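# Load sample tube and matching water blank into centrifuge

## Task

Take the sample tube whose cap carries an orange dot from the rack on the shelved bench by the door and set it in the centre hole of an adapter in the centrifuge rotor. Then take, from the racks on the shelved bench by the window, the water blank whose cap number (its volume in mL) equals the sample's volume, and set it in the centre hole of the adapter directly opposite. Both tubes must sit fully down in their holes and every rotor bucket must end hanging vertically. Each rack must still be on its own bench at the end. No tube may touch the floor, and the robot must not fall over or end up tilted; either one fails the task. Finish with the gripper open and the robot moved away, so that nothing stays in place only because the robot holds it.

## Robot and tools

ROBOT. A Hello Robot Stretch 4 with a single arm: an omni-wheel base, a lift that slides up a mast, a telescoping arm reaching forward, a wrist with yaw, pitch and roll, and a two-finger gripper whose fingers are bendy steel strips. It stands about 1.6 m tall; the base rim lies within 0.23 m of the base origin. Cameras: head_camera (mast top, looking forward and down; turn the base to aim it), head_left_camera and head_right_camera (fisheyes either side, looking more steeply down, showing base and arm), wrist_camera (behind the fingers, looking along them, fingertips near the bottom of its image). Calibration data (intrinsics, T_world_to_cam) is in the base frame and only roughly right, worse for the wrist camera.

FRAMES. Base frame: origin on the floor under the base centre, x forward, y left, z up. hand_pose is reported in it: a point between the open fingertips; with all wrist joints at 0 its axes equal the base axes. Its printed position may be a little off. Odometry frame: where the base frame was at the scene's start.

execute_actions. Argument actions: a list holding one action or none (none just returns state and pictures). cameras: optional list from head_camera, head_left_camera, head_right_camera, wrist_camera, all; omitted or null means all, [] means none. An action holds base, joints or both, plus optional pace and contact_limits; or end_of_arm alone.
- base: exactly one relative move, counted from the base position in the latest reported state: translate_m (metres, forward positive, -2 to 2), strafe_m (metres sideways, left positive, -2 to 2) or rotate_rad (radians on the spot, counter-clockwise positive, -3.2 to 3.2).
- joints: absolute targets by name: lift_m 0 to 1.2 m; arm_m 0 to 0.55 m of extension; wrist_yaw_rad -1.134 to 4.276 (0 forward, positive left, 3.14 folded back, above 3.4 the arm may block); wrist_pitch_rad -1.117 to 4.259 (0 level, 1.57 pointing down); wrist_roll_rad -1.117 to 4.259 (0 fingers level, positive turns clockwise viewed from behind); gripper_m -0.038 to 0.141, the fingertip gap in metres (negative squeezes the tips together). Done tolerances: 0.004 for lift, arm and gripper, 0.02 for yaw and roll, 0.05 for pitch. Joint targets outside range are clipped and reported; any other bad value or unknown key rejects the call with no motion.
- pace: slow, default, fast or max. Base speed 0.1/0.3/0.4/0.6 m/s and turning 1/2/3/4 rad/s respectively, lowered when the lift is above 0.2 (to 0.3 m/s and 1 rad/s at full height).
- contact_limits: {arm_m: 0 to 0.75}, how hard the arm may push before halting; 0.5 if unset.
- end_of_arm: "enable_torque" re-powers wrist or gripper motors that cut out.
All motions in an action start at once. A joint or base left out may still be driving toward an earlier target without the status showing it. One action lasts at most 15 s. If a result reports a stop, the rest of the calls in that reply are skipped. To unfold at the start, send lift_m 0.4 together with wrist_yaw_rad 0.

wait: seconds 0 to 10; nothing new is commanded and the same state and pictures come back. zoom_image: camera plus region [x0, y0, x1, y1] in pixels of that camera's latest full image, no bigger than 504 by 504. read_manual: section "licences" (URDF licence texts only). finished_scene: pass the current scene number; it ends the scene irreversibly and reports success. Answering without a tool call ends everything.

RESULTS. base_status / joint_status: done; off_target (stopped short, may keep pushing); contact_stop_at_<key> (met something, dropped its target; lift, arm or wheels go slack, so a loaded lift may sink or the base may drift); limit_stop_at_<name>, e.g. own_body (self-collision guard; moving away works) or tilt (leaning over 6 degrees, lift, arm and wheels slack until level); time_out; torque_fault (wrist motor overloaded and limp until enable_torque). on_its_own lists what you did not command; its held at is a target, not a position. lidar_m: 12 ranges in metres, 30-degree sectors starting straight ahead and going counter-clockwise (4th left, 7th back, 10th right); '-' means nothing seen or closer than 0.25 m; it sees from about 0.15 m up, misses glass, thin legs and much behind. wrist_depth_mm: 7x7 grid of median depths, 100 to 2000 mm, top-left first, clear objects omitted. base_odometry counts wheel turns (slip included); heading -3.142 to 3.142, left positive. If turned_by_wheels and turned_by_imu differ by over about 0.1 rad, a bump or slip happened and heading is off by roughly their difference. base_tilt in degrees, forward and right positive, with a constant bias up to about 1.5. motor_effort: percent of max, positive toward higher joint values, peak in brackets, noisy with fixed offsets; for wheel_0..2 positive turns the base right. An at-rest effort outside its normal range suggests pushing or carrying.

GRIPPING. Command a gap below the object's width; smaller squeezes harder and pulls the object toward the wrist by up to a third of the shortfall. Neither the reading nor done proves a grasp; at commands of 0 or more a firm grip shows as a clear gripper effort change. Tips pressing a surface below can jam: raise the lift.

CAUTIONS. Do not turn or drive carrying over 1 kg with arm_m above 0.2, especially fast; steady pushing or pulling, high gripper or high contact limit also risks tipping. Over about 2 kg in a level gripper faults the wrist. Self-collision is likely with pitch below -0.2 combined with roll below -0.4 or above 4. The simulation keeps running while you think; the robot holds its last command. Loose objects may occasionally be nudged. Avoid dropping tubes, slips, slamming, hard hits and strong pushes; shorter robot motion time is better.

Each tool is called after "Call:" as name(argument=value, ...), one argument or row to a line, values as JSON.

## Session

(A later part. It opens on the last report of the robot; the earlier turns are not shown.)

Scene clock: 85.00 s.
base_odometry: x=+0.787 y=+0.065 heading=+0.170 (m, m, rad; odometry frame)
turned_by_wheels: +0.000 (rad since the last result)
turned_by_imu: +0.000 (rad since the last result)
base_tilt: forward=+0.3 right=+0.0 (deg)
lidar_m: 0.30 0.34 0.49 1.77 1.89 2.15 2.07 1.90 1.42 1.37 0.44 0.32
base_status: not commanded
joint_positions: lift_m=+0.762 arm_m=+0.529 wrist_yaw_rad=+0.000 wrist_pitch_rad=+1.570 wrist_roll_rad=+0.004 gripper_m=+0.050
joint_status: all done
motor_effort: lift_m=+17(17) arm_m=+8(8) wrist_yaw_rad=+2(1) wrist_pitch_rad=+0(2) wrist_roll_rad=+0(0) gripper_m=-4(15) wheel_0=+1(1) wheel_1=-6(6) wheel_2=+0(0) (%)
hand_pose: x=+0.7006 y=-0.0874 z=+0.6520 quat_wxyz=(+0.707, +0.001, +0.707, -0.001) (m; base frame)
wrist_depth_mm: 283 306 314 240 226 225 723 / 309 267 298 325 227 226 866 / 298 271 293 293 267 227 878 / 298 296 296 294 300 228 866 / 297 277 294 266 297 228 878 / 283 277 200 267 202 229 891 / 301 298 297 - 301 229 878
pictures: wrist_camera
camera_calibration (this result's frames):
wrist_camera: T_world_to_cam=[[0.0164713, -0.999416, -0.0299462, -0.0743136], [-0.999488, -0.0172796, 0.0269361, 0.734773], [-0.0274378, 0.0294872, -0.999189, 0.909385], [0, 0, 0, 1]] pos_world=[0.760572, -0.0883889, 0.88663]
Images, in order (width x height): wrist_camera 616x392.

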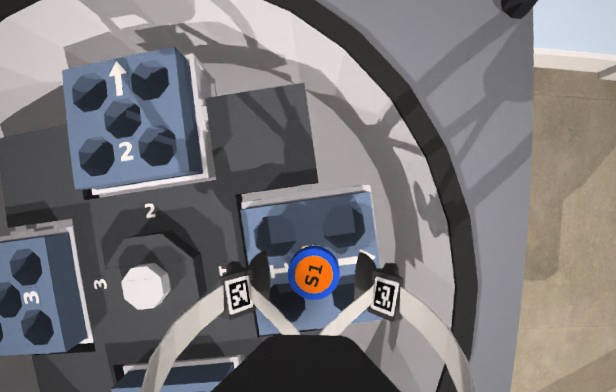

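Call:
execute_actions(
  actions=[
    {"joints":{"lift_m":0.9}},
  ],
  cameras=[],
)

Call:
execute_actions(
  actions=[
    {"base":{"translate_m":-0.5},"joints":{"arm_m":0}},
  ],
  cameras=[],
)

Call:
execute_actions(
  actions=[
    {"base":{"rotate_rad":1.57},"joints":{"lift_m":1.13}},
  ],
  cameras=[],
)

Call:
execute_actions(
  actions=[
    {"base":{"translate_m":1.0}},
  ],
)

Scene clock: 91.47 s.
base_odometry: x=+0.787 y=+0.065 heading=+0.170 (m, m, rad; odometry frame)
turned_by_wheels: +0.000 (rad since the last result)
turned_by_imu: -0.001 (rad since the last result)
base_tilt: forward=+0.3 right=+0.0 (deg)
lidar_m: 0.30 0.33 0.48 1.77 1.86 2.13 2.06 1.90 1.41 1.37 1.42 0.30
base_status: not commanded
joint_positions: lift_m=+0.900 arm_m=+0.529 wrist_yaw_rad=+0.000 wrist_pitch_rad=+1.570 wrist_roll_rad=+0.004 gripper_m=+0.050
joint_status: all done
motor_effort: lift_m=+22(23) arm_m=+9(9) wrist_yaw_rad=+1(1) wrist_pitch_rad=+1(1) wrist_roll_rad=-1(0) gripper_m=-4(5) wheel_0=+1(1) wheel_1=-6(6) wheel_2=+0(0) (%)
hand_pose: x=+0.7006 y=-0.0874 z=+0.7895 quat_wxyz=(+0.707, +0.001, +0.707, -0.001) (m; base frame)
wrist_depth_mm: 370 370 366 366 364 647 723 / 370 404 445 366 364 917 991 / 402 433 433 430 364 1008 1008 / 449 436 436 436 368 1025 1008 / 430 433 415 407 368 1025 1008 / 424 439 200 439 202 1042 1042 / 407 439 413 - 370 1025 1025
pictures: none
No camera images: the call's "cameras" was empty. Leave "cameras" out to get every camera's image.

Scene clock: 94.60 s.
base_odometry: x=+0.294 y=-0.019 heading=+0.169 (m, m, rad; odometry frame)
turned_by_wheels: +0.000 (rad since the last result)
turned_by_imu: -0.001 (rad since the last result)
base_tilt: forward=+0.2 right=+0.0 (deg)
lidar_m: 0.79 0.84 1.86 1.78 1.88 1.63 1.55 1.63 1.36 1.33 1.43 0.81
base_status: done
joint_positions: lift_m=+0.900 arm_m=+0.001 wrist_yaw_rad=+0.000 wrist_pitch_rad=+1.570 wrist_roll_rad=+0.004 gripper_m=+0.050
joint_status: all done
motor_effort: lift_m=+21(22) arm_m=-8(10) wrist_yaw_rad=+2(1) wrist_pitch_rad=-1(2) wrist_roll_rad=+0(0) gripper_m=-4(3) wheel_0=-3(9) wheel_1=-6(13) wheel_2=+4(14) (%)
hand_pose: x=+0.1725 y=-0.0874 z=+0.7896 quat_wxyz=(+0.707, +0.001, +0.707, -0.001) (m; base frame)
wrist_depth_mm: 1042 1025 1008 1025 1008 1008 1008 / 1042 1025 1025 1025 1025 1025 1008 / 1060 1042 1042 1025 1042 1025 1025 / 1042 1042 1042 1042 1025 1008 1025 / 1042 1060 820 820 1042 1025 1025 / 1060 1060 199 820 202 1042 1025 / 1060 1042 1060 - 1042 1025 1025
pictures: none
No camera images: the call's "cameras" was empty. Leave "cameras" out to get every camera's image.

Scene clock: 96.70 s.
base_odometry: x=+0.294 y=-0.019 heading=+1.738 (m, m, rad; odometry frame)
turned_by_wheels: +1.569 (rad since the last result)
turned_by_imu: +1.584 (rad since the last result)
base_tilt: forward=+0.3 right=+0.0 (deg)
lidar_m: 1.75 1.85 1.59 1.55 1.64 1.40 1.36 2.18 0.80 0.79 0.84 1.84
base_status: done
joint_positions: lift_m=+1.130 arm_m=+0.002 wrist_yaw_rad=+0.000 wrist_pitch_rad=+1.570 wrist_roll_rad=+0.004 gripper_m=+0.050
joint_status: all done
motor_effort: lift_m=+22(22) arm_m=-8(9) wrist_yaw_rad=+1(2) wrist_pitch_rad=+1(2) wrist_roll_rad=+0(0) gripper_m=-5(4) wheel_0=-3(9) wheel_1=-6(12) wheel_2=-5(13) (%)
hand_pose: x=+0.1726 y=-0.0874 z=+1.0195 quat_wxyz=(+0.707, +0.001, +0.707, -0.001) (m; base frame)
wrist_depth_mm: 1281 1281 1255 1255 1255 1229 1255 / 1281 1281 1255 1255 1281 1255 1255 / 1281 1281 1255 1281 1255 1255 1229 / 1308 1281 1255 1255 1281 1255 1229 / 1308 1308 1078 1060 1281 1255 1281 / 1281 1308 200 1060 202 1255 1255 / 1336 1308 1308 - 1281 1281 1255
pictures: none
No camera images: the call's "cameras" was empty. Leave "cameras" out to get every camera's image.

Scene clock: 101.50 s.
base_odometry: x=+0.127 y=+0.967 heading=+1.738 (m, m, rad; odometry frame)
turned_by_wheels: +0.000 (rad since the last result)
turned_by_imu: -0.003 (rad since the last result)
base_tilt: forward=+0.3 right=+0.0 (deg)
lidar_m: 0.74 0.79 2.21 1.58 1.62 2.26 3.07 1.16 0.99 1.58 1.13 0.81
base_status: done
joint_positions: lift_m=+1.130 arm_m=+0.001 wrist_yaw_rad=+0.000 wrist_pitch_rad=+1.570 wrist_roll_rad=+0.004 gripper_m=+0.050
joint_status: not commanded
motor_effort: lift_m=+21(22) arm_m=-9(9) wrist_yaw_rad=+2(1) wrist_pitch_rad=+0(1) wrist_roll_rad=+0(0) gripper_m=-3(4) wheel_0=+2(9) wheel_1=+5(12) wheel_2=-5(15) (%)
hand_pose: x=+0.1726 y=-0.0874 z=+1.0196 quat_wxyz=(+0.707, +0.001, +0.707, -0.001) (m; base frame)
wrist_depth_mm: 1281 1255 1281 1255 1255 1255 1255 / 1281 1281 1281 1308 1229 1255 1281 / 1281 1281 1281 1255 1281 1281 1255 / 1308 1281 1281 1281 1281 1229 1255 / 1308 1308 1060 1060 1281 1281 1229 / 1308 1336 200 1078 202 1281 1281 / 1281 1308 1281 - 1281 1281 1255
pictures: head_camera, head_left_camera, head_right_camera, wrist_camera
camera_calibration (this result's frames):
wrist_camera: T_world_to_cam=[[0.0163257, -0.999418, -0.0299481, -0.0545797], [-0.999487, -0.0171373, 0.0270475, 0.197035], [-0.0275449, 0.0294911, -0.999185, 1.26228], [0, 0, 0, 1]] pos_world=[0.232594, -0.0883974, 1.25429]
Images, in order (width x height): head_camera 420x560, head_left_camera 420x672, head_right_camera 420x672, wrist_camera 616x392.

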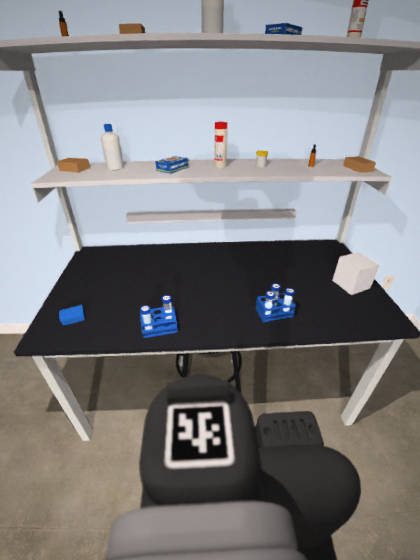

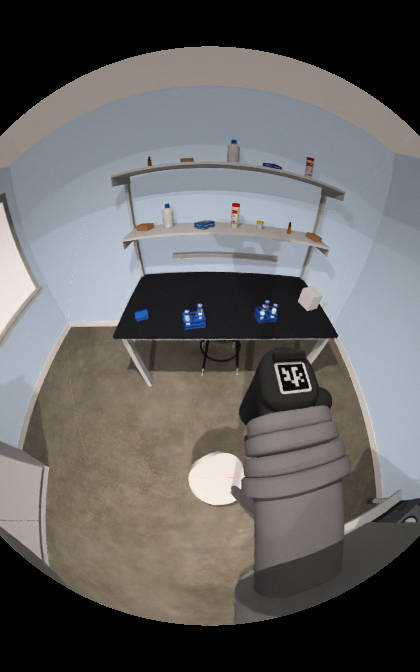

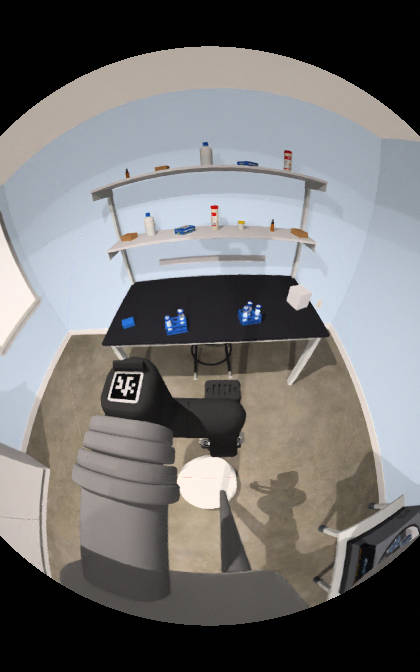

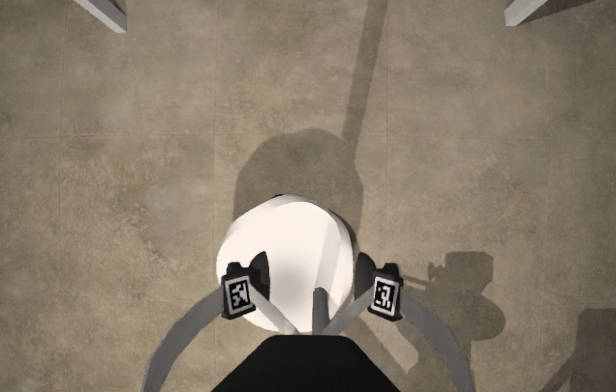

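Call:
execute_actions(
  actions=[
    {"base":{"translate_m":0.45},"joints":{"arm_m":0.22}},
  ],
  cameras=["wrist_camera"],
)

Scene clock: 106.63 s.
base_odometry: x=+0.052 y=+1.410 heading=+1.739 (m, m, rad; odometry frame)
turned_by_wheels: +0.001 (rad since the last result)
turned_by_imu: -0.002 (rad since the last result)
base_tilt: forward=+0.3 right=+0.1 (deg)
lidar_m: 0.32 0.33 0.48 2.12 1.70 2.26 3.56 1.28 1.48 1.60 0.44 0.34
base_status: done
joint_positions: lift_m=+1.130 arm_m=+0.219 wrist_yaw_rad=+0.000 wrist_pitch_rad=+1.570 wrist_roll_rad=+0.004 gripper_m=+0.050
joint_status: all done
motor_effort: lift_m=+21(21) arm_m=+9(8) wrist_yaw_rad=+1(2) wrist_pitch_rad=-1(0) wrist_roll_rad=+0(0) gripper_m=-2(5) wheel_0=+4(8) wheel_1=+7(12) wheel_2=-4(14) (%)
hand_pose: x=+0.3896 y=-0.0874 z=+1.0196 quat_wxyz=(+0.707, +0.001, +0.707, -0.001) (m; base frame)
wrist_depth_mm: 492 488 484 484 480 477 477 / 492 488 488 484 484 477 469 / 492 492 488 488 484 418 415 / 492 433 488 488 480 480 480 / 500 496 492 488 484 484 484 / 1308 1281 199 1042 202 1255 1281 / 1308 1308 1308 - 1281 1281 1281
pictures: wrist_camera
camera_calibration (this result's frames):
wrist_camera: T_world_to_cam=[[0.0164382, -0.999416, -0.0299466, -0.0581683], [-0.999488, -0.0172471, 0.0269577, 0.414053], [-0.0274585, 0.0294881, -0.999188, 1.26823], [0, 0, 0, 1]] pos_world=[0.44962, -0.0883908, 1.2543]
Images, in order (width x height): wrist_camera 616x392.

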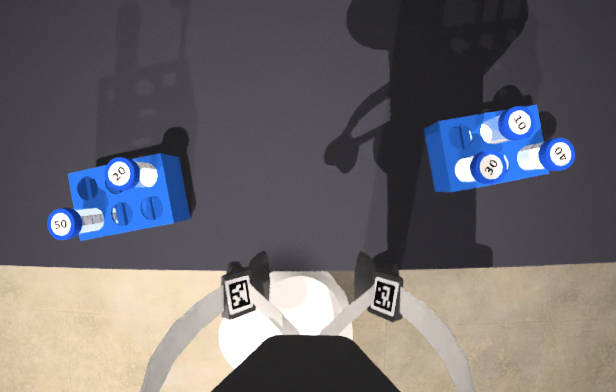

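Call:
execute_actions(
  actions=[
    {"base":{"strafe_m":-0.21},"joints":{"arm_m":0.345,"lift_m":1.04,"gripper_m":0.055}},
  ],
  cameras=["wrist_camera"],
)

Scene clock: 111.47 s.
base_odometry: x=+0.259 y=+1.445 heading=+1.739 (m, m, rad; odometry frame)
turned_by_wheels: +0.000 (rad since the last result)
turned_by_imu: -0.001 (rad since the last result)
base_tilt: forward=+0.3 right=+0.1 (deg)
lidar_m: 0.32 0.33 0.48 2.33 1.92 2.57 3.56 1.17 1.44 1.39 0.47 0.32
base_status: done
joint_positions: lift_m=+1.040 arm_m=+0.343 wrist_yaw_rad=+0.000 wrist_pitch_rad=+1.570 wrist_roll_rad=+0.004 gripper_m=+0.055
joint_status: all done
motor_effort: lift_m=+17(21) arm_m=+9(9) wrist_yaw_rad=+0(1) wrist_pitch_rad=+0(2) wrist_roll_rad=+0(0) gripper_m=-4(6) wheel_0=+3(11) wheel_1=-5(13) wheel_2=+0(2) (%)
hand_pose: x=+0.5146 y=-0.0874 z=+0.9299 quat_wxyz=(+0.707, +0.001, +0.707, -0.001) (m; base frame)
wrist_depth_mm: 397 397 394 389 389 387 387 / 399 394 397 394 389 387 387 / 399 399 397 394 389 387 387 / 402 402 399 394 394 392 392 / 404 402 397 336 394 394 392 / 404 404 202 336 272 394 392 / 407 404 399 - 397 397 394
pictures: wrist_camera
camera_calibration (this result's frames):
wrist_camera: T_world_to_cam=[[0.0164433, -0.999416, -0.029947, -0.0629106], [-0.999487, -0.0172531, 0.0269862, 0.541351], [-0.0274871, 0.0294879, -0.999187, 1.18206], [0, 0, 0, 1]] pos_world=[0.574599, -0.0883905, 1.16461]
Images, in order (width x height): wrist_camera 616x392.

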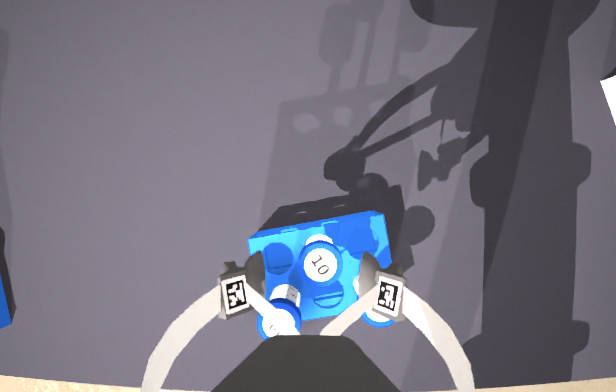

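Roll counter-clockwise to align with the rack.

Call:
execute_actions(
  actions=[
    {"base":{"strafe_m":-0.005},"joints":{"wrist_roll_rad":-0.2,"lift_m":1.03}},
  ],
  cameras=["wrist_camera"],
)

Call:
execute_actions(
  actions=[
    {"joints":{"lift_m":0.995},"pace":"slow"},
  ],
  cameras=["wrist_camera"],
)

Call:
execute_actions(
  actions=[
    {"joints":{"gripper_m":0.005}},
  ],
  cameras=[],
)

Call:
execute_actions(
  actions=[
    {"joints":{"lift_m":1.14},"pace":"slow"},
  ],
  cameras=["wrist_camera","head_right_camera"],
)

Call:
zoom_image(
  camera="head_right_camera",
  region=[180,320,280,420],
)

Scene clock: 117.87 s.
base_odometry: x=+0.264 y=+1.446 heading=+1.738 (m, m, rad; odometry frame)
turned_by_wheels: +0.000 (rad since the last result)
turned_by_imu: -0.001 (rad since the last result)
base_tilt: forward=+0.3 right=+0.0 (deg)
lidar_m: 0.32 0.35 0.46 2.34 1.92 2.56 3.55 1.18 1.41 1.38 0.46 0.34
base_status: done
joint_positions: lift_m=+1.030 arm_m=+0.343 wrist_yaw_rad=+0.000 wrist_pitch_rad=+1.570 wrist_roll_rad=-0.200 gripper_m=+0.055
joint_status: all done
motor_effort: lift_m=+17(16) arm_m=+8(8) wrist_yaw_rad=+0(1) wrist_pitch_rad=+0(1) wrist_roll_rad=-2(4) gripper_m=-2(3) wheel_0=+0(10) wheel_1=-3(13) wheel_2=+0(1) (%)
hand_pose: x=+0.5146 y=-0.0874 z=+0.9199 quat_wxyz=(+0.704, -0.071, +0.703, +0.070) (m; base frame)
wrist_depth_mm: 389 387 384 382 377 377 375 / 392 387 384 382 379 377 379 / 389 389 387 382 384 379 377 / 392 392 384 384 384 382 379 / 394 392 387 325 382 382 379 / 394 392 202 325 264 384 379 / 1205 392 392 - 387 387 384
pictures: wrist_camera
camera_calibration (this result's frames):
wrist_camera: T_world_to_cam=[[0.218297, -0.975428, -0.0297882, -0.165136], [-0.975329, -0.219099, 0.027005, 0.511531], [-0.032868, 0.0231581, -0.999191, 1.17428], [0, 0, 0, 1]] pos_world=[0.573555, -0.0761968, 1.1546]
Images, in order (width x height): wrist_camera 616x392.

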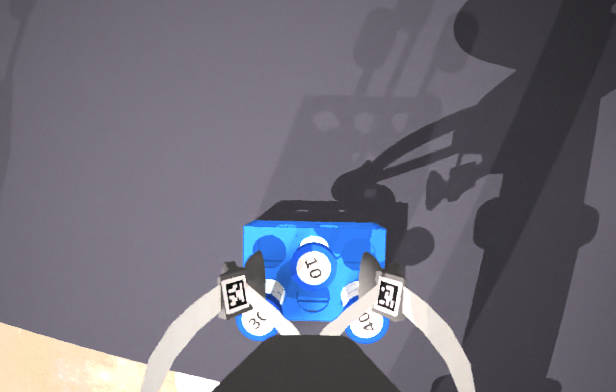

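Scene clock: 119.00 s.
base_odometry: x=+0.264 y=+1.446 heading=+1.738 (m, m, rad; odometry frame)
turned_by_wheels: +0.000 (rad since the last result)
turned_by_imu: +0.000 (rad since the last result)
base_tilt: forward=+0.3 right=+0.0 (deg)
lidar_m: 0.32 0.33 0.48 2.34 1.91 2.56 3.55 1.17 1.43 1.38 0.47 0.33
base_status: not commanded
joint_positions: lift_m=+0.995 arm_m=+0.343 wrist_yaw_rad=+0.000 wrist_pitch_rad=+1.570 wrist_roll_rad=-0.200 gripper_m=+0.055
joint_status: all done
motor_effort: lift_m=+16(17) arm_m=+8(8) wrist_yaw_rad=+2(2) wrist_pitch_rad=-1(1) wrist_roll_rad=-1(1) gripper_m=-4(2) wheel_0=-1(1) wheel_1=-3(3) wheel_2=+0(0) (%)
hand_pose: x=+0.5146 y=-0.0874 z=+0.8850 quat_wxyz=(+0.704, -0.071, +0.703, +0.070) (m; base frame)
wrist_depth_mm: 351 351 347 347 343 342 340 / 353 351 349 345 345 342 342 / 355 351 349 349 347 345 343 / 355 353 351 349 347 347 345 / 357 353 351 290 349 347 345 / 357 355 202 290 228 349 347 / 359 357 355 - 351 349 347
pictures: wrist_camera
camera_calibration (this result's frames):
wrist_camera: T_world_to_cam=[[0.218298, -0.975427, -0.0297882, -0.166179], [-0.975328, -0.219101, 0.0270052, 0.512476], [-0.0328682, 0.0231581, -0.999191, 1.13935], [0, 0, 0, 1]] pos_world=[0.573558, -0.0761967, 1.11964]
Images, in order (width x height): wrist_camera 616x392.

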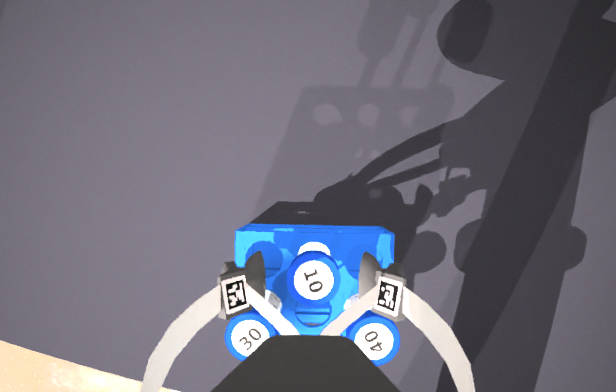

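Scene clock: 120.30 s.
base_odometry: x=+0.264 y=+1.446 heading=+1.738 (m, m, rad; odometry frame)
turned_by_wheels: +0.000 (rad since the last result)
turned_by_imu: +0.000 (rad since the last result)
base_tilt: forward=+0.3 right=+0.1 (deg)
lidar_m: 0.31 0.35 0.49 2.33 1.92 2.58 3.55 1.16 1.43 1.38 0.46 0.35
base_status: not commanded
joint_positions: lift_m=+0.995 arm_m=+0.343 wrist_yaw_rad=+0.000 wrist_pitch_rad=+1.570 wrist_roll_rad=-0.200 gripper_m=+0.005
joint_status: all done
motor_effort: lift_m=+17(16) arm_m=+8(9) wrist_yaw_rad=+0(0) wrist_pitch_rad=-2(2) wrist_roll_rad=-1(1) gripper_m=-14(13) wheel_0=+0(0) wheel_1=-3(3) wheel_2=+0(0) (%)
hand_pose: x=+0.5146 y=-0.0874 z=+0.8850 quat_wxyz=(+0.704, -0.071, +0.703, +0.070) (m; base frame)
wrist_depth_mm: 351 349 349 345 343 342 342 / 353 349 351 347 345 343 342 / 353 353 351 347 347 345 345 / 355 353 351 349 347 347 343 / 357 355 351 290 349 347 345 / 359 357 191 222 188 347 347 / 359 362 357 - 349 349 347
pictures: none
No camera images: the call's "cameras" was empty. Leave "cameras" out to get every camera's image.

Scene clock: 122.30 s.
base_odometry: x=+0.264 y=+1.446 heading=+1.738 (m, m, rad; odometry frame)
turned_by_wheels: +0.000 (rad since the last result)
turned_by_imu: -0.001 (rad since the last result)
base_tilt: forward=+0.3 right=+0.1 (deg)
lidar_m: 0.31 0.34 0.47 2.32 1.93 2.57 3.56 1.18 1.45 1.38 0.47 0.33
base_status: not commanded
joint_positions: lift_m=+1.140 arm_m=+0.343 wrist_yaw_rad=+0.000 wrist_pitch_rad=+1.570 wrist_roll_rad=-0.200 gripper_m=+0.005
joint_status: all done
motor_effort: lift_m=+23(25) arm_m=+8(9) wrist_yaw_rad=+1(1) wrist_pitch_rad=+1(1) wrist_roll_rad=-1(1) gripper_m=-14(15) wheel_0=-1(1) wheel_1=-4(3) wheel_2=+0(0) (%)
hand_pose: x=+0.5146 y=-0.0874 z=+1.0295 quat_wxyz=(+0.704, -0.071, +0.703, +0.070) (m; base frame)
wrist_depth_mm: 500 496 492 492 492 488 484 / 500 496 496 492 492 488 484 / 504 500 496 496 492 488 484 / 500 500 500 496 496 492 488 / 504 504 500 436 496 492 496 / 1308 504 191 222 189 496 492 / 1336 1308 1078 - 496 496 492
pictures: head_right_camera, wrist_camera
camera_calibration (this result's frames):
wrist_camera: T_world_to_cam=[[0.218299, -0.975427, -0.0297882, -0.161875], [-0.975328, -0.219101, 0.0270051, 0.508576], [-0.0328681, 0.0231581, -0.999191, 1.28374], [0, 0, 0, 1]] pos_world=[0.57356, -0.0761967, 1.26415]
Images, in order (width x height): head_right_camera 420x672, wrist_camera 616x392.

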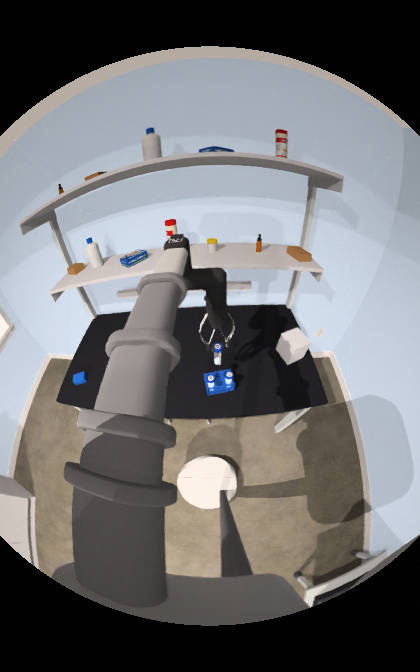

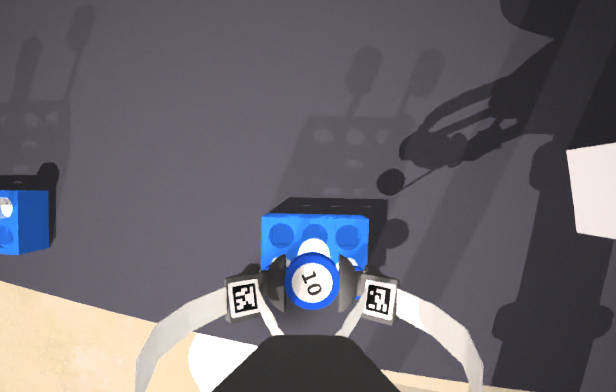

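Region (180, 320, 280, 420) of head_right_camera's 420x672 image, scaled by 5.040, with more detail than that image has.

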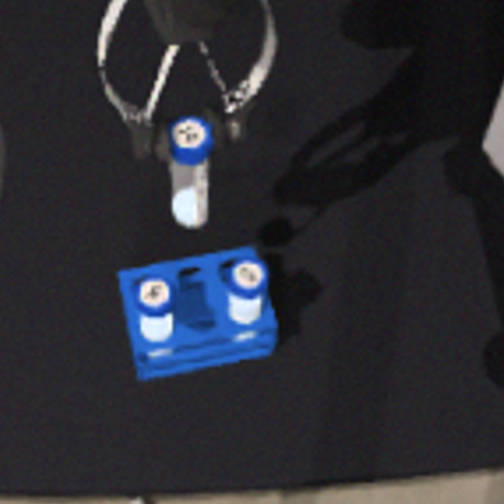

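Matches.

Call:
execute_actions(
  actions=[
    {"base":{"translate_m":-1.19},"joints":{"arm_m":0.1,"wrist_roll_rad":0}},
  ],
  cameras=[],
)

Call:
execute_actions(
  actions=[
    {"base":{"rotate_rad":-1.57},"joints":{"lift_m":0.92}},
  ],
  cameras=[],
)

Call:
execute_actions(
  actions=[
    {"base":{"translate_m":0.28},"joints":{"arm_m":0.46}},
  ],
  cameras=[],
)

Call:
execute_actions(
  actions=[
    {"joints":{"lift_m":0.85}},
  ],
  cameras=["wrist_camera"],
)

Scene clock: 134.53 s.
base_odometry: x=+0.462 y=+0.273 heading=+1.738 (m, m, rad; odometry frame)
turned_by_wheels: +0.000 (rad since the last result)
turned_by_imu: -0.001 (rad since the last result)
base_tilt: forward=+0.3 right=+0.1 (deg)
lidar_m: 1.50 1.57 1.83 1.76 1.86 1.70 1.63 1.89 0.62 0.58 0.65 0.26
base_status: done
joint_positions: lift_m=+1.140 arm_m=+0.101 wrist_yaw_rad=+0.000 wrist_pitch_rad=+1.570 wrist_roll_rad=+0.000 gripper_m=+0.005
joint_status: all done
motor_effort: lift_m=+22(22) arm_m=-8(10) wrist_yaw_rad=+2(0) wrist_pitch_rad=-2(1) wrist_roll_rad=+0(4) gripper_m=-14(14) wheel_0=-4(7) wheel_1=-5(11) wheel_2=+5(14) (%)
hand_pose: x=+0.2726 y=-0.0874 z=+1.0295 quat_wxyz=(+0.707, +0.000, +0.707, +0.000) (m; base frame)
wrist_depth_mm: 1308 1281 1281 1255 1281 1281 1255 / 1308 1281 1308 1281 1255 1255 1255 / 1308 1281 1255 1255 1281 1281 1255 / 1308 1281 1281 1308 1281 1255 1281 / 1308 1308 1281 1078 1281 1255 866 / 1336 1308 191 222 189 1308 854 / 1308 1308 1308 - 1281 1281 820
pictures: none
No camera images: the call's "cameras" was empty. Leave "cameras" out to get every camera's image.

Scene clock: 137.13 s.
base_odometry: x=+0.462 y=+0.273 heading=+0.169 (m, m, rad; odometry frame)
turned_by_wheels: -1.569 (rad since the last result)
turned_by_imu: -1.585 (rad since the last result)
base_tilt: forward=+0.3 right=+0.1 (deg)
lidar_m: 0.59 0.67 1.55 1.52 1.60 2.46 1.77 1.85 1.67 1.59 1.84 0.60
base_status: done
joint_positions: lift_m=+0.920 arm_m=+0.102 wrist_yaw_rad=+0.000 wrist_pitch_rad=+1.570 wrist_roll_rad=+0.000 gripper_m=+0.005
joint_status: all done
motor_effort: lift_m=+17(21) arm_m=-8(8) wrist_yaw_rad=+2(1) wrist_pitch_rad=-1(1) wrist_roll_rad=+0(0) gripper_m=-15(17) wheel_0=+3(6) wheel_1=+7(10) wheel_2=+7(11) (%)
hand_pose: x=+0.2726 y=-0.0874 z=+0.8099 quat_wxyz=(+0.707, +0.000, +0.707, +0.000) (m; base frame)
wrist_depth_mm: 1078 1078 654 647 647 647 640 / 1060 1060 1060 1060 1042 1042 1042 / 1078 1078 1060 1042 1060 1042 1025 / 1078 1060 1060 1060 1042 1042 1042 / 1078 1078 1060 831 1042 1060 1025 / 1078 1060 191 222 189 1060 1060 / 1078 1078 842 - 1060 1042 1042
pictures: none
No camera images: the call's "cameras" was empty. Leave "cameras" out to get every camera's image.

Scene clock: 139.53 s.
base_odometry: x=+0.738 y=+0.320 heading=+0.170 (m, m, rad; odometry frame)
turned_by_wheels: +0.000 (rad since the last result)
turned_by_imu: -0.001 (rad since the last result)
base_tilt: forward=+0.3 right=+0.1 (deg)
lidar_m: 0.31 0.34 1.60 1.51 1.56 2.76 2.05 2.14 1.69 1.62 0.43 0.32
base_status: done
joint_positions: lift_m=+0.920 arm_m=+0.459 wrist_yaw_rad=+0.000 wrist_pitch_rad=+1.570 wrist_roll_rad=+0.000 gripper_m=+0.005
joint_status: all done
motor_effort: lift_m=+17(17) arm_m=+9(9) wrist_yaw_rad=+0(1) wrist_pitch_rad=+1(1) wrist_roll_rad=+0(0) gripper_m=-13(14) wheel_0=+4(10) wheel_1=+5(11) wheel_2=-5(15) (%)
hand_pose: x=+0.6297 y=-0.0874 z=+0.8099 quat_wxyz=(+0.707, +0.000, +0.707, +0.000) (m; base frame)
wrist_depth_mm: 976 946 389 389 445 439 382 / 1078 1060 392 462 433 442 433 / 1078 1060 392 449 449 449 449 / 1060 1078 399 436 430 445 421 / 1078 1042 397 427 452 449 473 / 1078 1078 191 222 189 449 415 / 1098 1060 397 - 466 392 387
pictures: none
No camera images: the call's "cameras" was empty. Leave "cameras" out to get every camera's image.

Scene clock: 140.80 s.
base_odometry: x=+0.738 y=+0.320 heading=+0.170 (m, m, rad; odometry frame)
turned_by_wheels: +0.000 (rad since the last result)
turned_by_imu: +0.000 (rad since the last result)
base_tilt: forward=+0.3 right=+0.1 (deg)
lidar_m: 0.32 0.35 1.63 1.52 1.60 2.76 2.06 2.14 1.65 1.62 0.45 0.33
base_status: not commanded
joint_positions: lift_m=+0.850 arm_m=+0.459 wrist_yaw_rad=+0.000 wrist_pitch_rad=+1.570 wrist_roll_rad=+0.000 gripper_m=+0.005
joint_status: all done
motor_effort: lift_m=+17(16) arm_m=+8(9) wrist_yaw_rad=+1(2) wrist_pitch_rad=-1(1) wrist_roll_rad=+0(0) gripper_m=-15(14) wheel_0=+4(4) wheel_1=+6(6) wheel_2=-5(5) (%)
hand_pose: x=+0.6297 y=-0.0874 z=+0.7399 quat_wxyz=(+0.707, +0.000, +0.707, +0.000) (m; base frame)
wrist_depth_mm: 946 891 319 389 362 387 382 / 991 991 319 379 355 375 407 / 991 991 332 382 379 375 373 / 991 976 347 362 362 357 351 / 991 991 324 355 379 379 377 / 1008 1008 191 221 189 357 392 / 1008 1008 325 - 410 373 366
pictures: wrist_camera
camera_calibration (this result's frames):
wrist_camera: T_world_to_cam=[[0.0207921, -0.999335, -0.029941, -0.0732289], [-0.999406, -0.0215981, 0.0268534, 0.661164], [-0.0274823, 0.0293649, -0.999191, 0.995357], [0, 0, 0, 1]] pos_world=[0.689649, -0.0881288, 0.974605]
Images, in order (width x height): wrist_camera 616x392.

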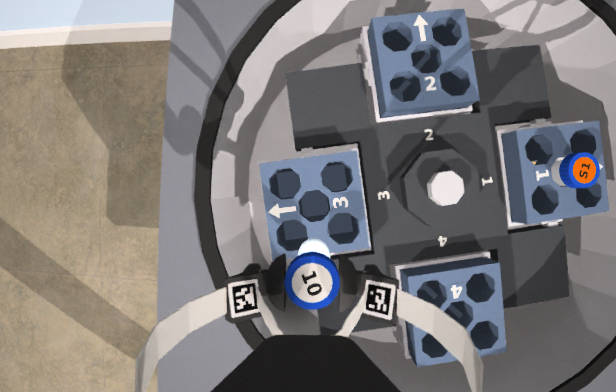

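Call:
execute_actions(
  actions=[
    {"joints":{"arm_m":0.502},"pace":"slow"},
  ],
  cameras=["wrist_camera"],
)

Call:
execute_actions(
  actions=[
    {"joints":{"lift_m":0.755},"pace":"slow"},
  ],
  cameras=["wrist_camera"],
)

Call:
execute_actions(
  actions=[
    {"joints":{"gripper_m":0.05}},
  ],
  cameras=["wrist_camera"],
)

Call:
execute_actions(
  actions=[
    {"joints":{"lift_m":0.9}},
  ],
  cameras=[],
)

Call:
execute_actions(
  actions=[
    {"base":{"strafe_m":-0.13},"joints":{"arm_m":0.0,"wrist_pitch_rad":0.7}},
  ],
  cameras=["wrist_camera","head_camera"],
)

Call:
zoom_image(
  camera="head_camera",
  region=[140,320,320,460],
)

Scene clock: 153.30 s.
base_odometry: x=+0.738 y=+0.320 heading=+0.170 (m, m, rad; odometry frame)
turned_by_wheels: +0.000 (rad since the last result)
turned_by_imu: -0.001 (rad since the last result)
base_tilt: forward=+0.3 right=+0.0 (deg)
lidar_m: 0.31 0.35 1.61 1.52 1.59 2.74 2.06 2.14 1.67 1.61 0.44 0.34
base_status: not commanded
joint_positions: lift_m=+0.850 arm_m=+0.500 wrist_yaw_rad=+0.000 wrist_pitch_rad=+1.570 wrist_roll_rad=+0.000 gripper_m=+0.005
joint_status: all done
motor_effort: lift_m=+17(17) arm_m=+9(9) wrist_yaw_rad=+0(0) wrist_pitch_rad=-2(0) wrist_roll_rad=+0(0) gripper_m=-14(14) wheel_0=+4(4) wheel_1=+6(6) wheel_2=-5(5) (%)
hand_pose: x=+0.6716 y=-0.0874 z=+0.7399 quat_wxyz=(+0.707, +0.000, +0.707, +0.000) (m; base frame)
wrist_depth_mm: 878 866 317 315 389 368 338 / 991 976 319 427 362 375 384 / 991 976 319 382 377 377 377 / 991 991 343 382 379 379 351 / 991 991 336 353 382 379 366 / 1008 976 191 222 188 379 377 / 1008 1025 325 - 377 357 407
pictures: wrist_camera
camera_calibration (this result's frames):
wrist_camera: T_world_to_cam=[[0.0207922, -0.999335, -0.029941, -0.0741009], [-0.999406, -0.0215982, 0.0268534, 0.703076], [-0.0274823, 0.0293649, -0.999191, 0.99651], [0, 0, 0, 1]] pos_world=[0.731585, -0.0881288, 0.974605]
Images, in order (width x height): wrist_camera 616x392.

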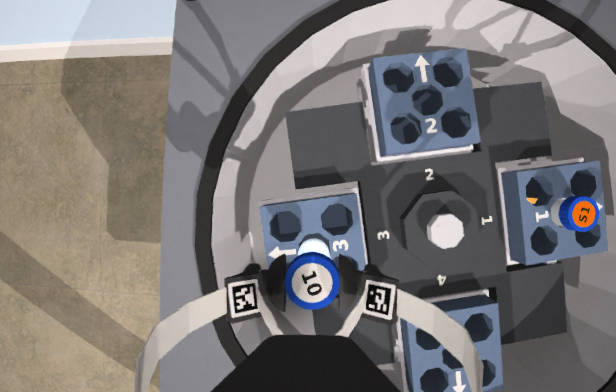

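Scene clock: 154.97 s.
base_odometry: x=+0.738 y=+0.320 heading=+0.170 (m, m, rad; odometry frame)
turned_by_wheels: +0.000 (rad since the last result)
turned_by_imu: -0.001 (rad since the last result)
base_tilt: forward=+0.3 right=+0.1 (deg)
lidar_m: 0.32 0.36 1.60 1.51 1.58 2.75 2.06 2.14 1.65 1.62 0.45 0.34
base_status: not commanded
joint_positions: lift_m=+0.755 arm_m=+0.500 wrist_yaw_rad=+0.000 wrist_pitch_rad=+1.570 wrist_roll_rad=+0.000 gripper_m=+0.005
joint_status: all done
motor_effort: lift_m=+16(16) arm_m=+9(9) wrist_yaw_rad=+2(0) wrist_pitch_rad=+1(0) wrist_roll_rad=+1(1) gripper_m=-13(14) wheel_0=+4(4) wheel_1=+6(5) wheel_2=-5(5) (%)
hand_pose: x=+0.6716 y=-0.0874 z=+0.6450 quat_wxyz=(+0.707, +0.000, +0.707, +0.000) (m; base frame)
wrist_depth_mm: 842 223 222 298 285 255 336 / 891 223 234 296 283 255 279 / 891 224 293 283 285 282 279 / 891 226 306 286 283 282 282 / 891 227 279 258 285 264 282 / 904 227 191 223 189 285 283 / 917 228 254 - 287 258 260
pictures: wrist_camera
camera_calibration (this result's frames):
wrist_camera: T_world_to_cam=[[0.0207904, -0.999335, -0.0299422, -0.0769419], [-0.999404, -0.0215982, 0.0269138, 0.70557], [-0.0275427, 0.0293648, -0.999189, 0.901662], [0, 0, 0, 1]] pos_world=[0.731584, -0.0881288, 0.879637]
Images, in order (width x height): wrist_camera 616x392.

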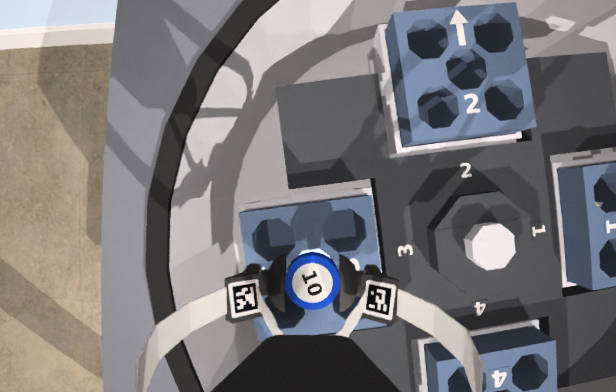

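Scene clock: 156.20 s.
base_odometry: x=+0.738 y=+0.320 heading=+0.170 (m, m, rad; odometry frame)
turned_by_wheels: +0.000 (rad since the last result)
turned_by_imu: +0.000 (rad since the last result)
base_tilt: forward=+0.3 right=+0.0 (deg)
lidar_m: 0.32 0.37 1.60 1.52 1.58 2.75 2.05 2.13 1.67 1.64 0.43 0.32
base_status: not commanded
joint_positions: lift_m=+0.755 arm_m=+0.500 wrist_yaw_rad=+0.000 wrist_pitch_rad=+1.570 wrist_roll_rad=+0.000 gripper_m=+0.050
joint_status: all done
motor_effort: lift_m=+17(17) arm_m=+9(9) wrist_yaw_rad=-1(1) wrist_pitch_rad=-1(2) wrist_roll_rad=+0(1) gripper_m=-3(16) wheel_0=+4(4) wheel_1=+6(6) wheel_2=-5(5) (%)
hand_pose: x=+0.6716 y=-0.0874 z=+0.6450 quat_wxyz=(+0.707, +0.000, +0.707, +0.000) (m; base frame)
wrist_depth_mm: 854 224 223 298 286 254 338 / 891 224 233 317 283 255 278 / 891 224 291 285 283 282 279 / 904 226 304 286 283 281 282 / 904 227 276 259 286 264 283 / 904 228 200 260 202 283 283 / 904 228 254 - 287 258 263
pictures: wrist_camera
camera_calibration (this result's frames):
wrist_camera: T_world_to_cam=[[0.0207902, -0.999335, -0.0299422, -0.0769417], [-0.999404, -0.021598, 0.0269136, 0.705571], [-0.0275424, 0.0293649, -0.999189, 0.901662], [0, 0, 0, 1]] pos_world=[0.731584, -0.0881288, 0.879637]
Images, in order (width x height): wrist_camera 616x392.

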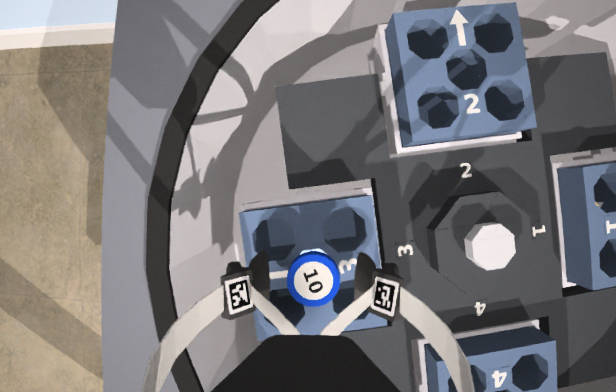

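Scene clock: 157.87 s.
base_odometry: x=+0.738 y=+0.320 heading=+0.170 (m, m, rad; odometry frame)
turned_by_wheels: +0.000 (rad since the last result)
turned_by_imu: -0.001 (rad since the last result)
base_tilt: forward=+0.3 right=+0.0 (deg)
lidar_m: 0.32 0.33 1.59 1.53 1.60 2.76 2.05 2.15 1.68 1.64 0.42 0.33
base_status: not commanded
joint_positions: lift_m=+0.900 arm_m=+0.500 wrist_yaw_rad=+0.000 wrist_pitch_rad=+1.570 wrist_roll_rad=+0.000 gripper_m=+0.050
joint_status: all done
motor_effort: lift_m=+22(23) arm_m=+8(9) wrist_yaw_rad=+1(1) wrist_pitch_rad=+1(1) wrist_roll_rad=+0(1) gripper_m=-4(4) wheel_0=+4(4) wheel_1=+6(6) wheel_2=-5(6) (%)
hand_pose: x=+0.6716 y=-0.0874 z=+0.7895 quat_wxyz=(+0.707, +0.000, +0.707, +0.000) (m; base frame)
wrist_depth_mm: 878 866 368 366 389 375 359 / 1042 1025 368 449 430 449 397 / 1042 1042 370 430 430 427 452 / 1060 1042 373 433 430 430 397 / 1042 1060 373 404 413 430 442 / 1060 1060 199 436 202 433 433 / 1060 1060 375 - 424 430 404
pictures: none
No camera images: the call's "cameras" was empty. Leave "cameras" out to get every camera's image.

Scene clock: 160.40 s.
base_odometry: x=+0.760 y=+0.192 heading=+0.170 (m, m, rad; odometry frame)
turned_by_wheels: +0.000 (rad since the last result)
turned_by_imu: +0.000 (rad since the last result)
base_tilt: forward=+0.3 right=+0.1 (deg)
lidar_m: 0.33 0.35 1.60 1.65 1.74 2.12 2.06 2.10 1.53 1.50 0.42 0.33
base_status: done
joint_positions: lift_m=+0.900 arm_m=+0.002 wrist_yaw_rad=+0.000 wrist_pitch_rad=+0.702 wrist_roll_rad=+0.000 gripper_m=+0.050
joint_status: all done
motor_effort: lift_m=+22(22) arm_m=-9(9) wrist_yaw_rad=+2(1) wrist_pitch_rad=-4(11) wrist_roll_rad=+1(0) gripper_m=-3(3) wheel_0=+3(11) wheel_1=-4(12) wheel_2=+0(5) (%)
hand_pose: x=+0.3927 y=-0.0874 z=+0.8917 quat_wxyz=(+0.939, +0.000, +0.344, +0.000) (m; base frame)
wrist_depth_mm: 820 820 691 683 668 778 788 / 917 917 759 750 741 854 854 / 1042 1025 809 809 798 991 976 / 1182 1160 723 750 723 1078 1118 / 1336 1308 634 640 640 1205 1281 / 1205 500 200 544 202 496 1205 / 1098 436 436 - 436 421 1078
pictures: head_camera, wrist_camera
camera_calibration (this result's frames):
wrist_camera: T_world_to_cam=[[0.0360742, -0.999343, -0.00361949, -0.0932529], [-0.666642, -0.0213658, -0.745072, 0.977896], [0.744504, 0.0292907, -0.666975, 0.541094], [0, 0, 0, 1]] pos_world=[0.252424, -0.088147, 1.08916]
Images, in order (width x height): head_camera 420x560, wrist_camera 616x392.

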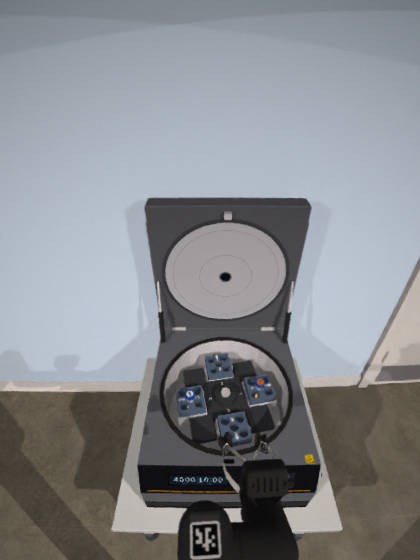

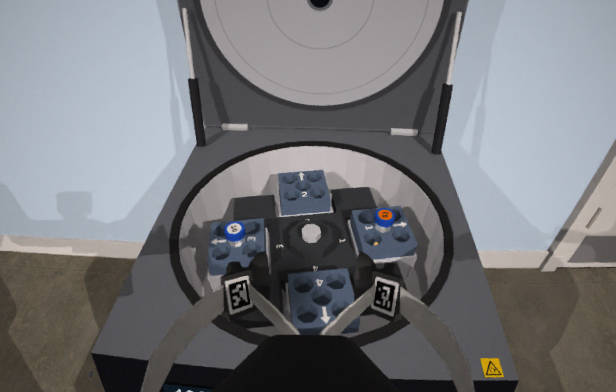

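Region (140, 320, 320, 460) of head_camera's 420x560 image, scaled by 2.800, with more detail than that image has.

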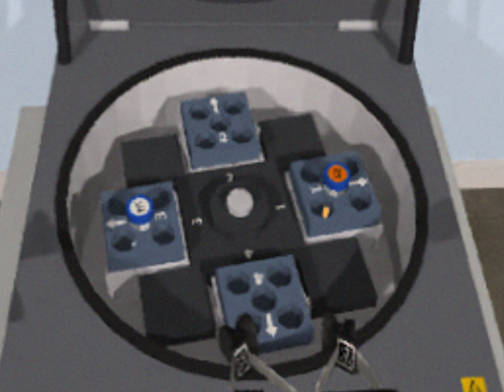

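Both settled at the same height.

Call:
execute_actions(
  actions=[
    {"base":{"translate_m":-0.3}},
  ],
  cameras=[],
)

Call:
finished_scene(
  scene=1,
)

Scene clock: 165.87 s.
base_odometry: x=+0.464 y=+0.142 heading=+0.169 (m, m, rad; odometry frame)
turned_by_wheels: -0.001 (rad since the last result)
turned_by_imu: -0.002 (rad since the last result)
base_tilt: forward=+0.2 right=+0.1 (deg)
lidar_m: 0.59 0.65 1.72 1.64 1.74 1.83 1.75 1.83 1.53 1.46 1.87 0.61
base_status: done
joint_positions: lift_m=+0.900 arm_m=+0.002 wrist_yaw_rad=+0.000 wrist_pitch_rad=+0.702 wrist_roll_rad=+0.000 gripper_m=+0.050
joint_status: not commanded
motor_effort: lift_m=+22(22) arm_m=-8(9) wrist_yaw_rad=+2(2) wrist_pitch_rad=-7(7) wrist_roll_rad=+0(1) gripper_m=-4(5) wheel_0=-4(7) wheel_1=-8(10) wheel_2=+4(14) (%)
hand_pose: x=+0.3927 y=-0.0874 z=+0.8917 quat_wxyz=(+0.939, +0.000, +0.344, +0.000) (m; base frame)
wrist_depth_mm: 1118 1118 1060 960 976 1060 1078 / 1229 1229 1182 1042 1042 1182 1160 / 1430 1397 891 917 866 1336 1308 / 1618 1576 668 661 661 1499 1499 / 1430 1397 691 683 661 1397 1430 / 1205 1138 200 759 202 1182 1205 / 1078 1060 1078 - 1042 1042 1060
pictures: none
No camera images: the call's "cameras" was empty. Leave "cameras" out to get every camera's image.

The scene is finished: the task was done.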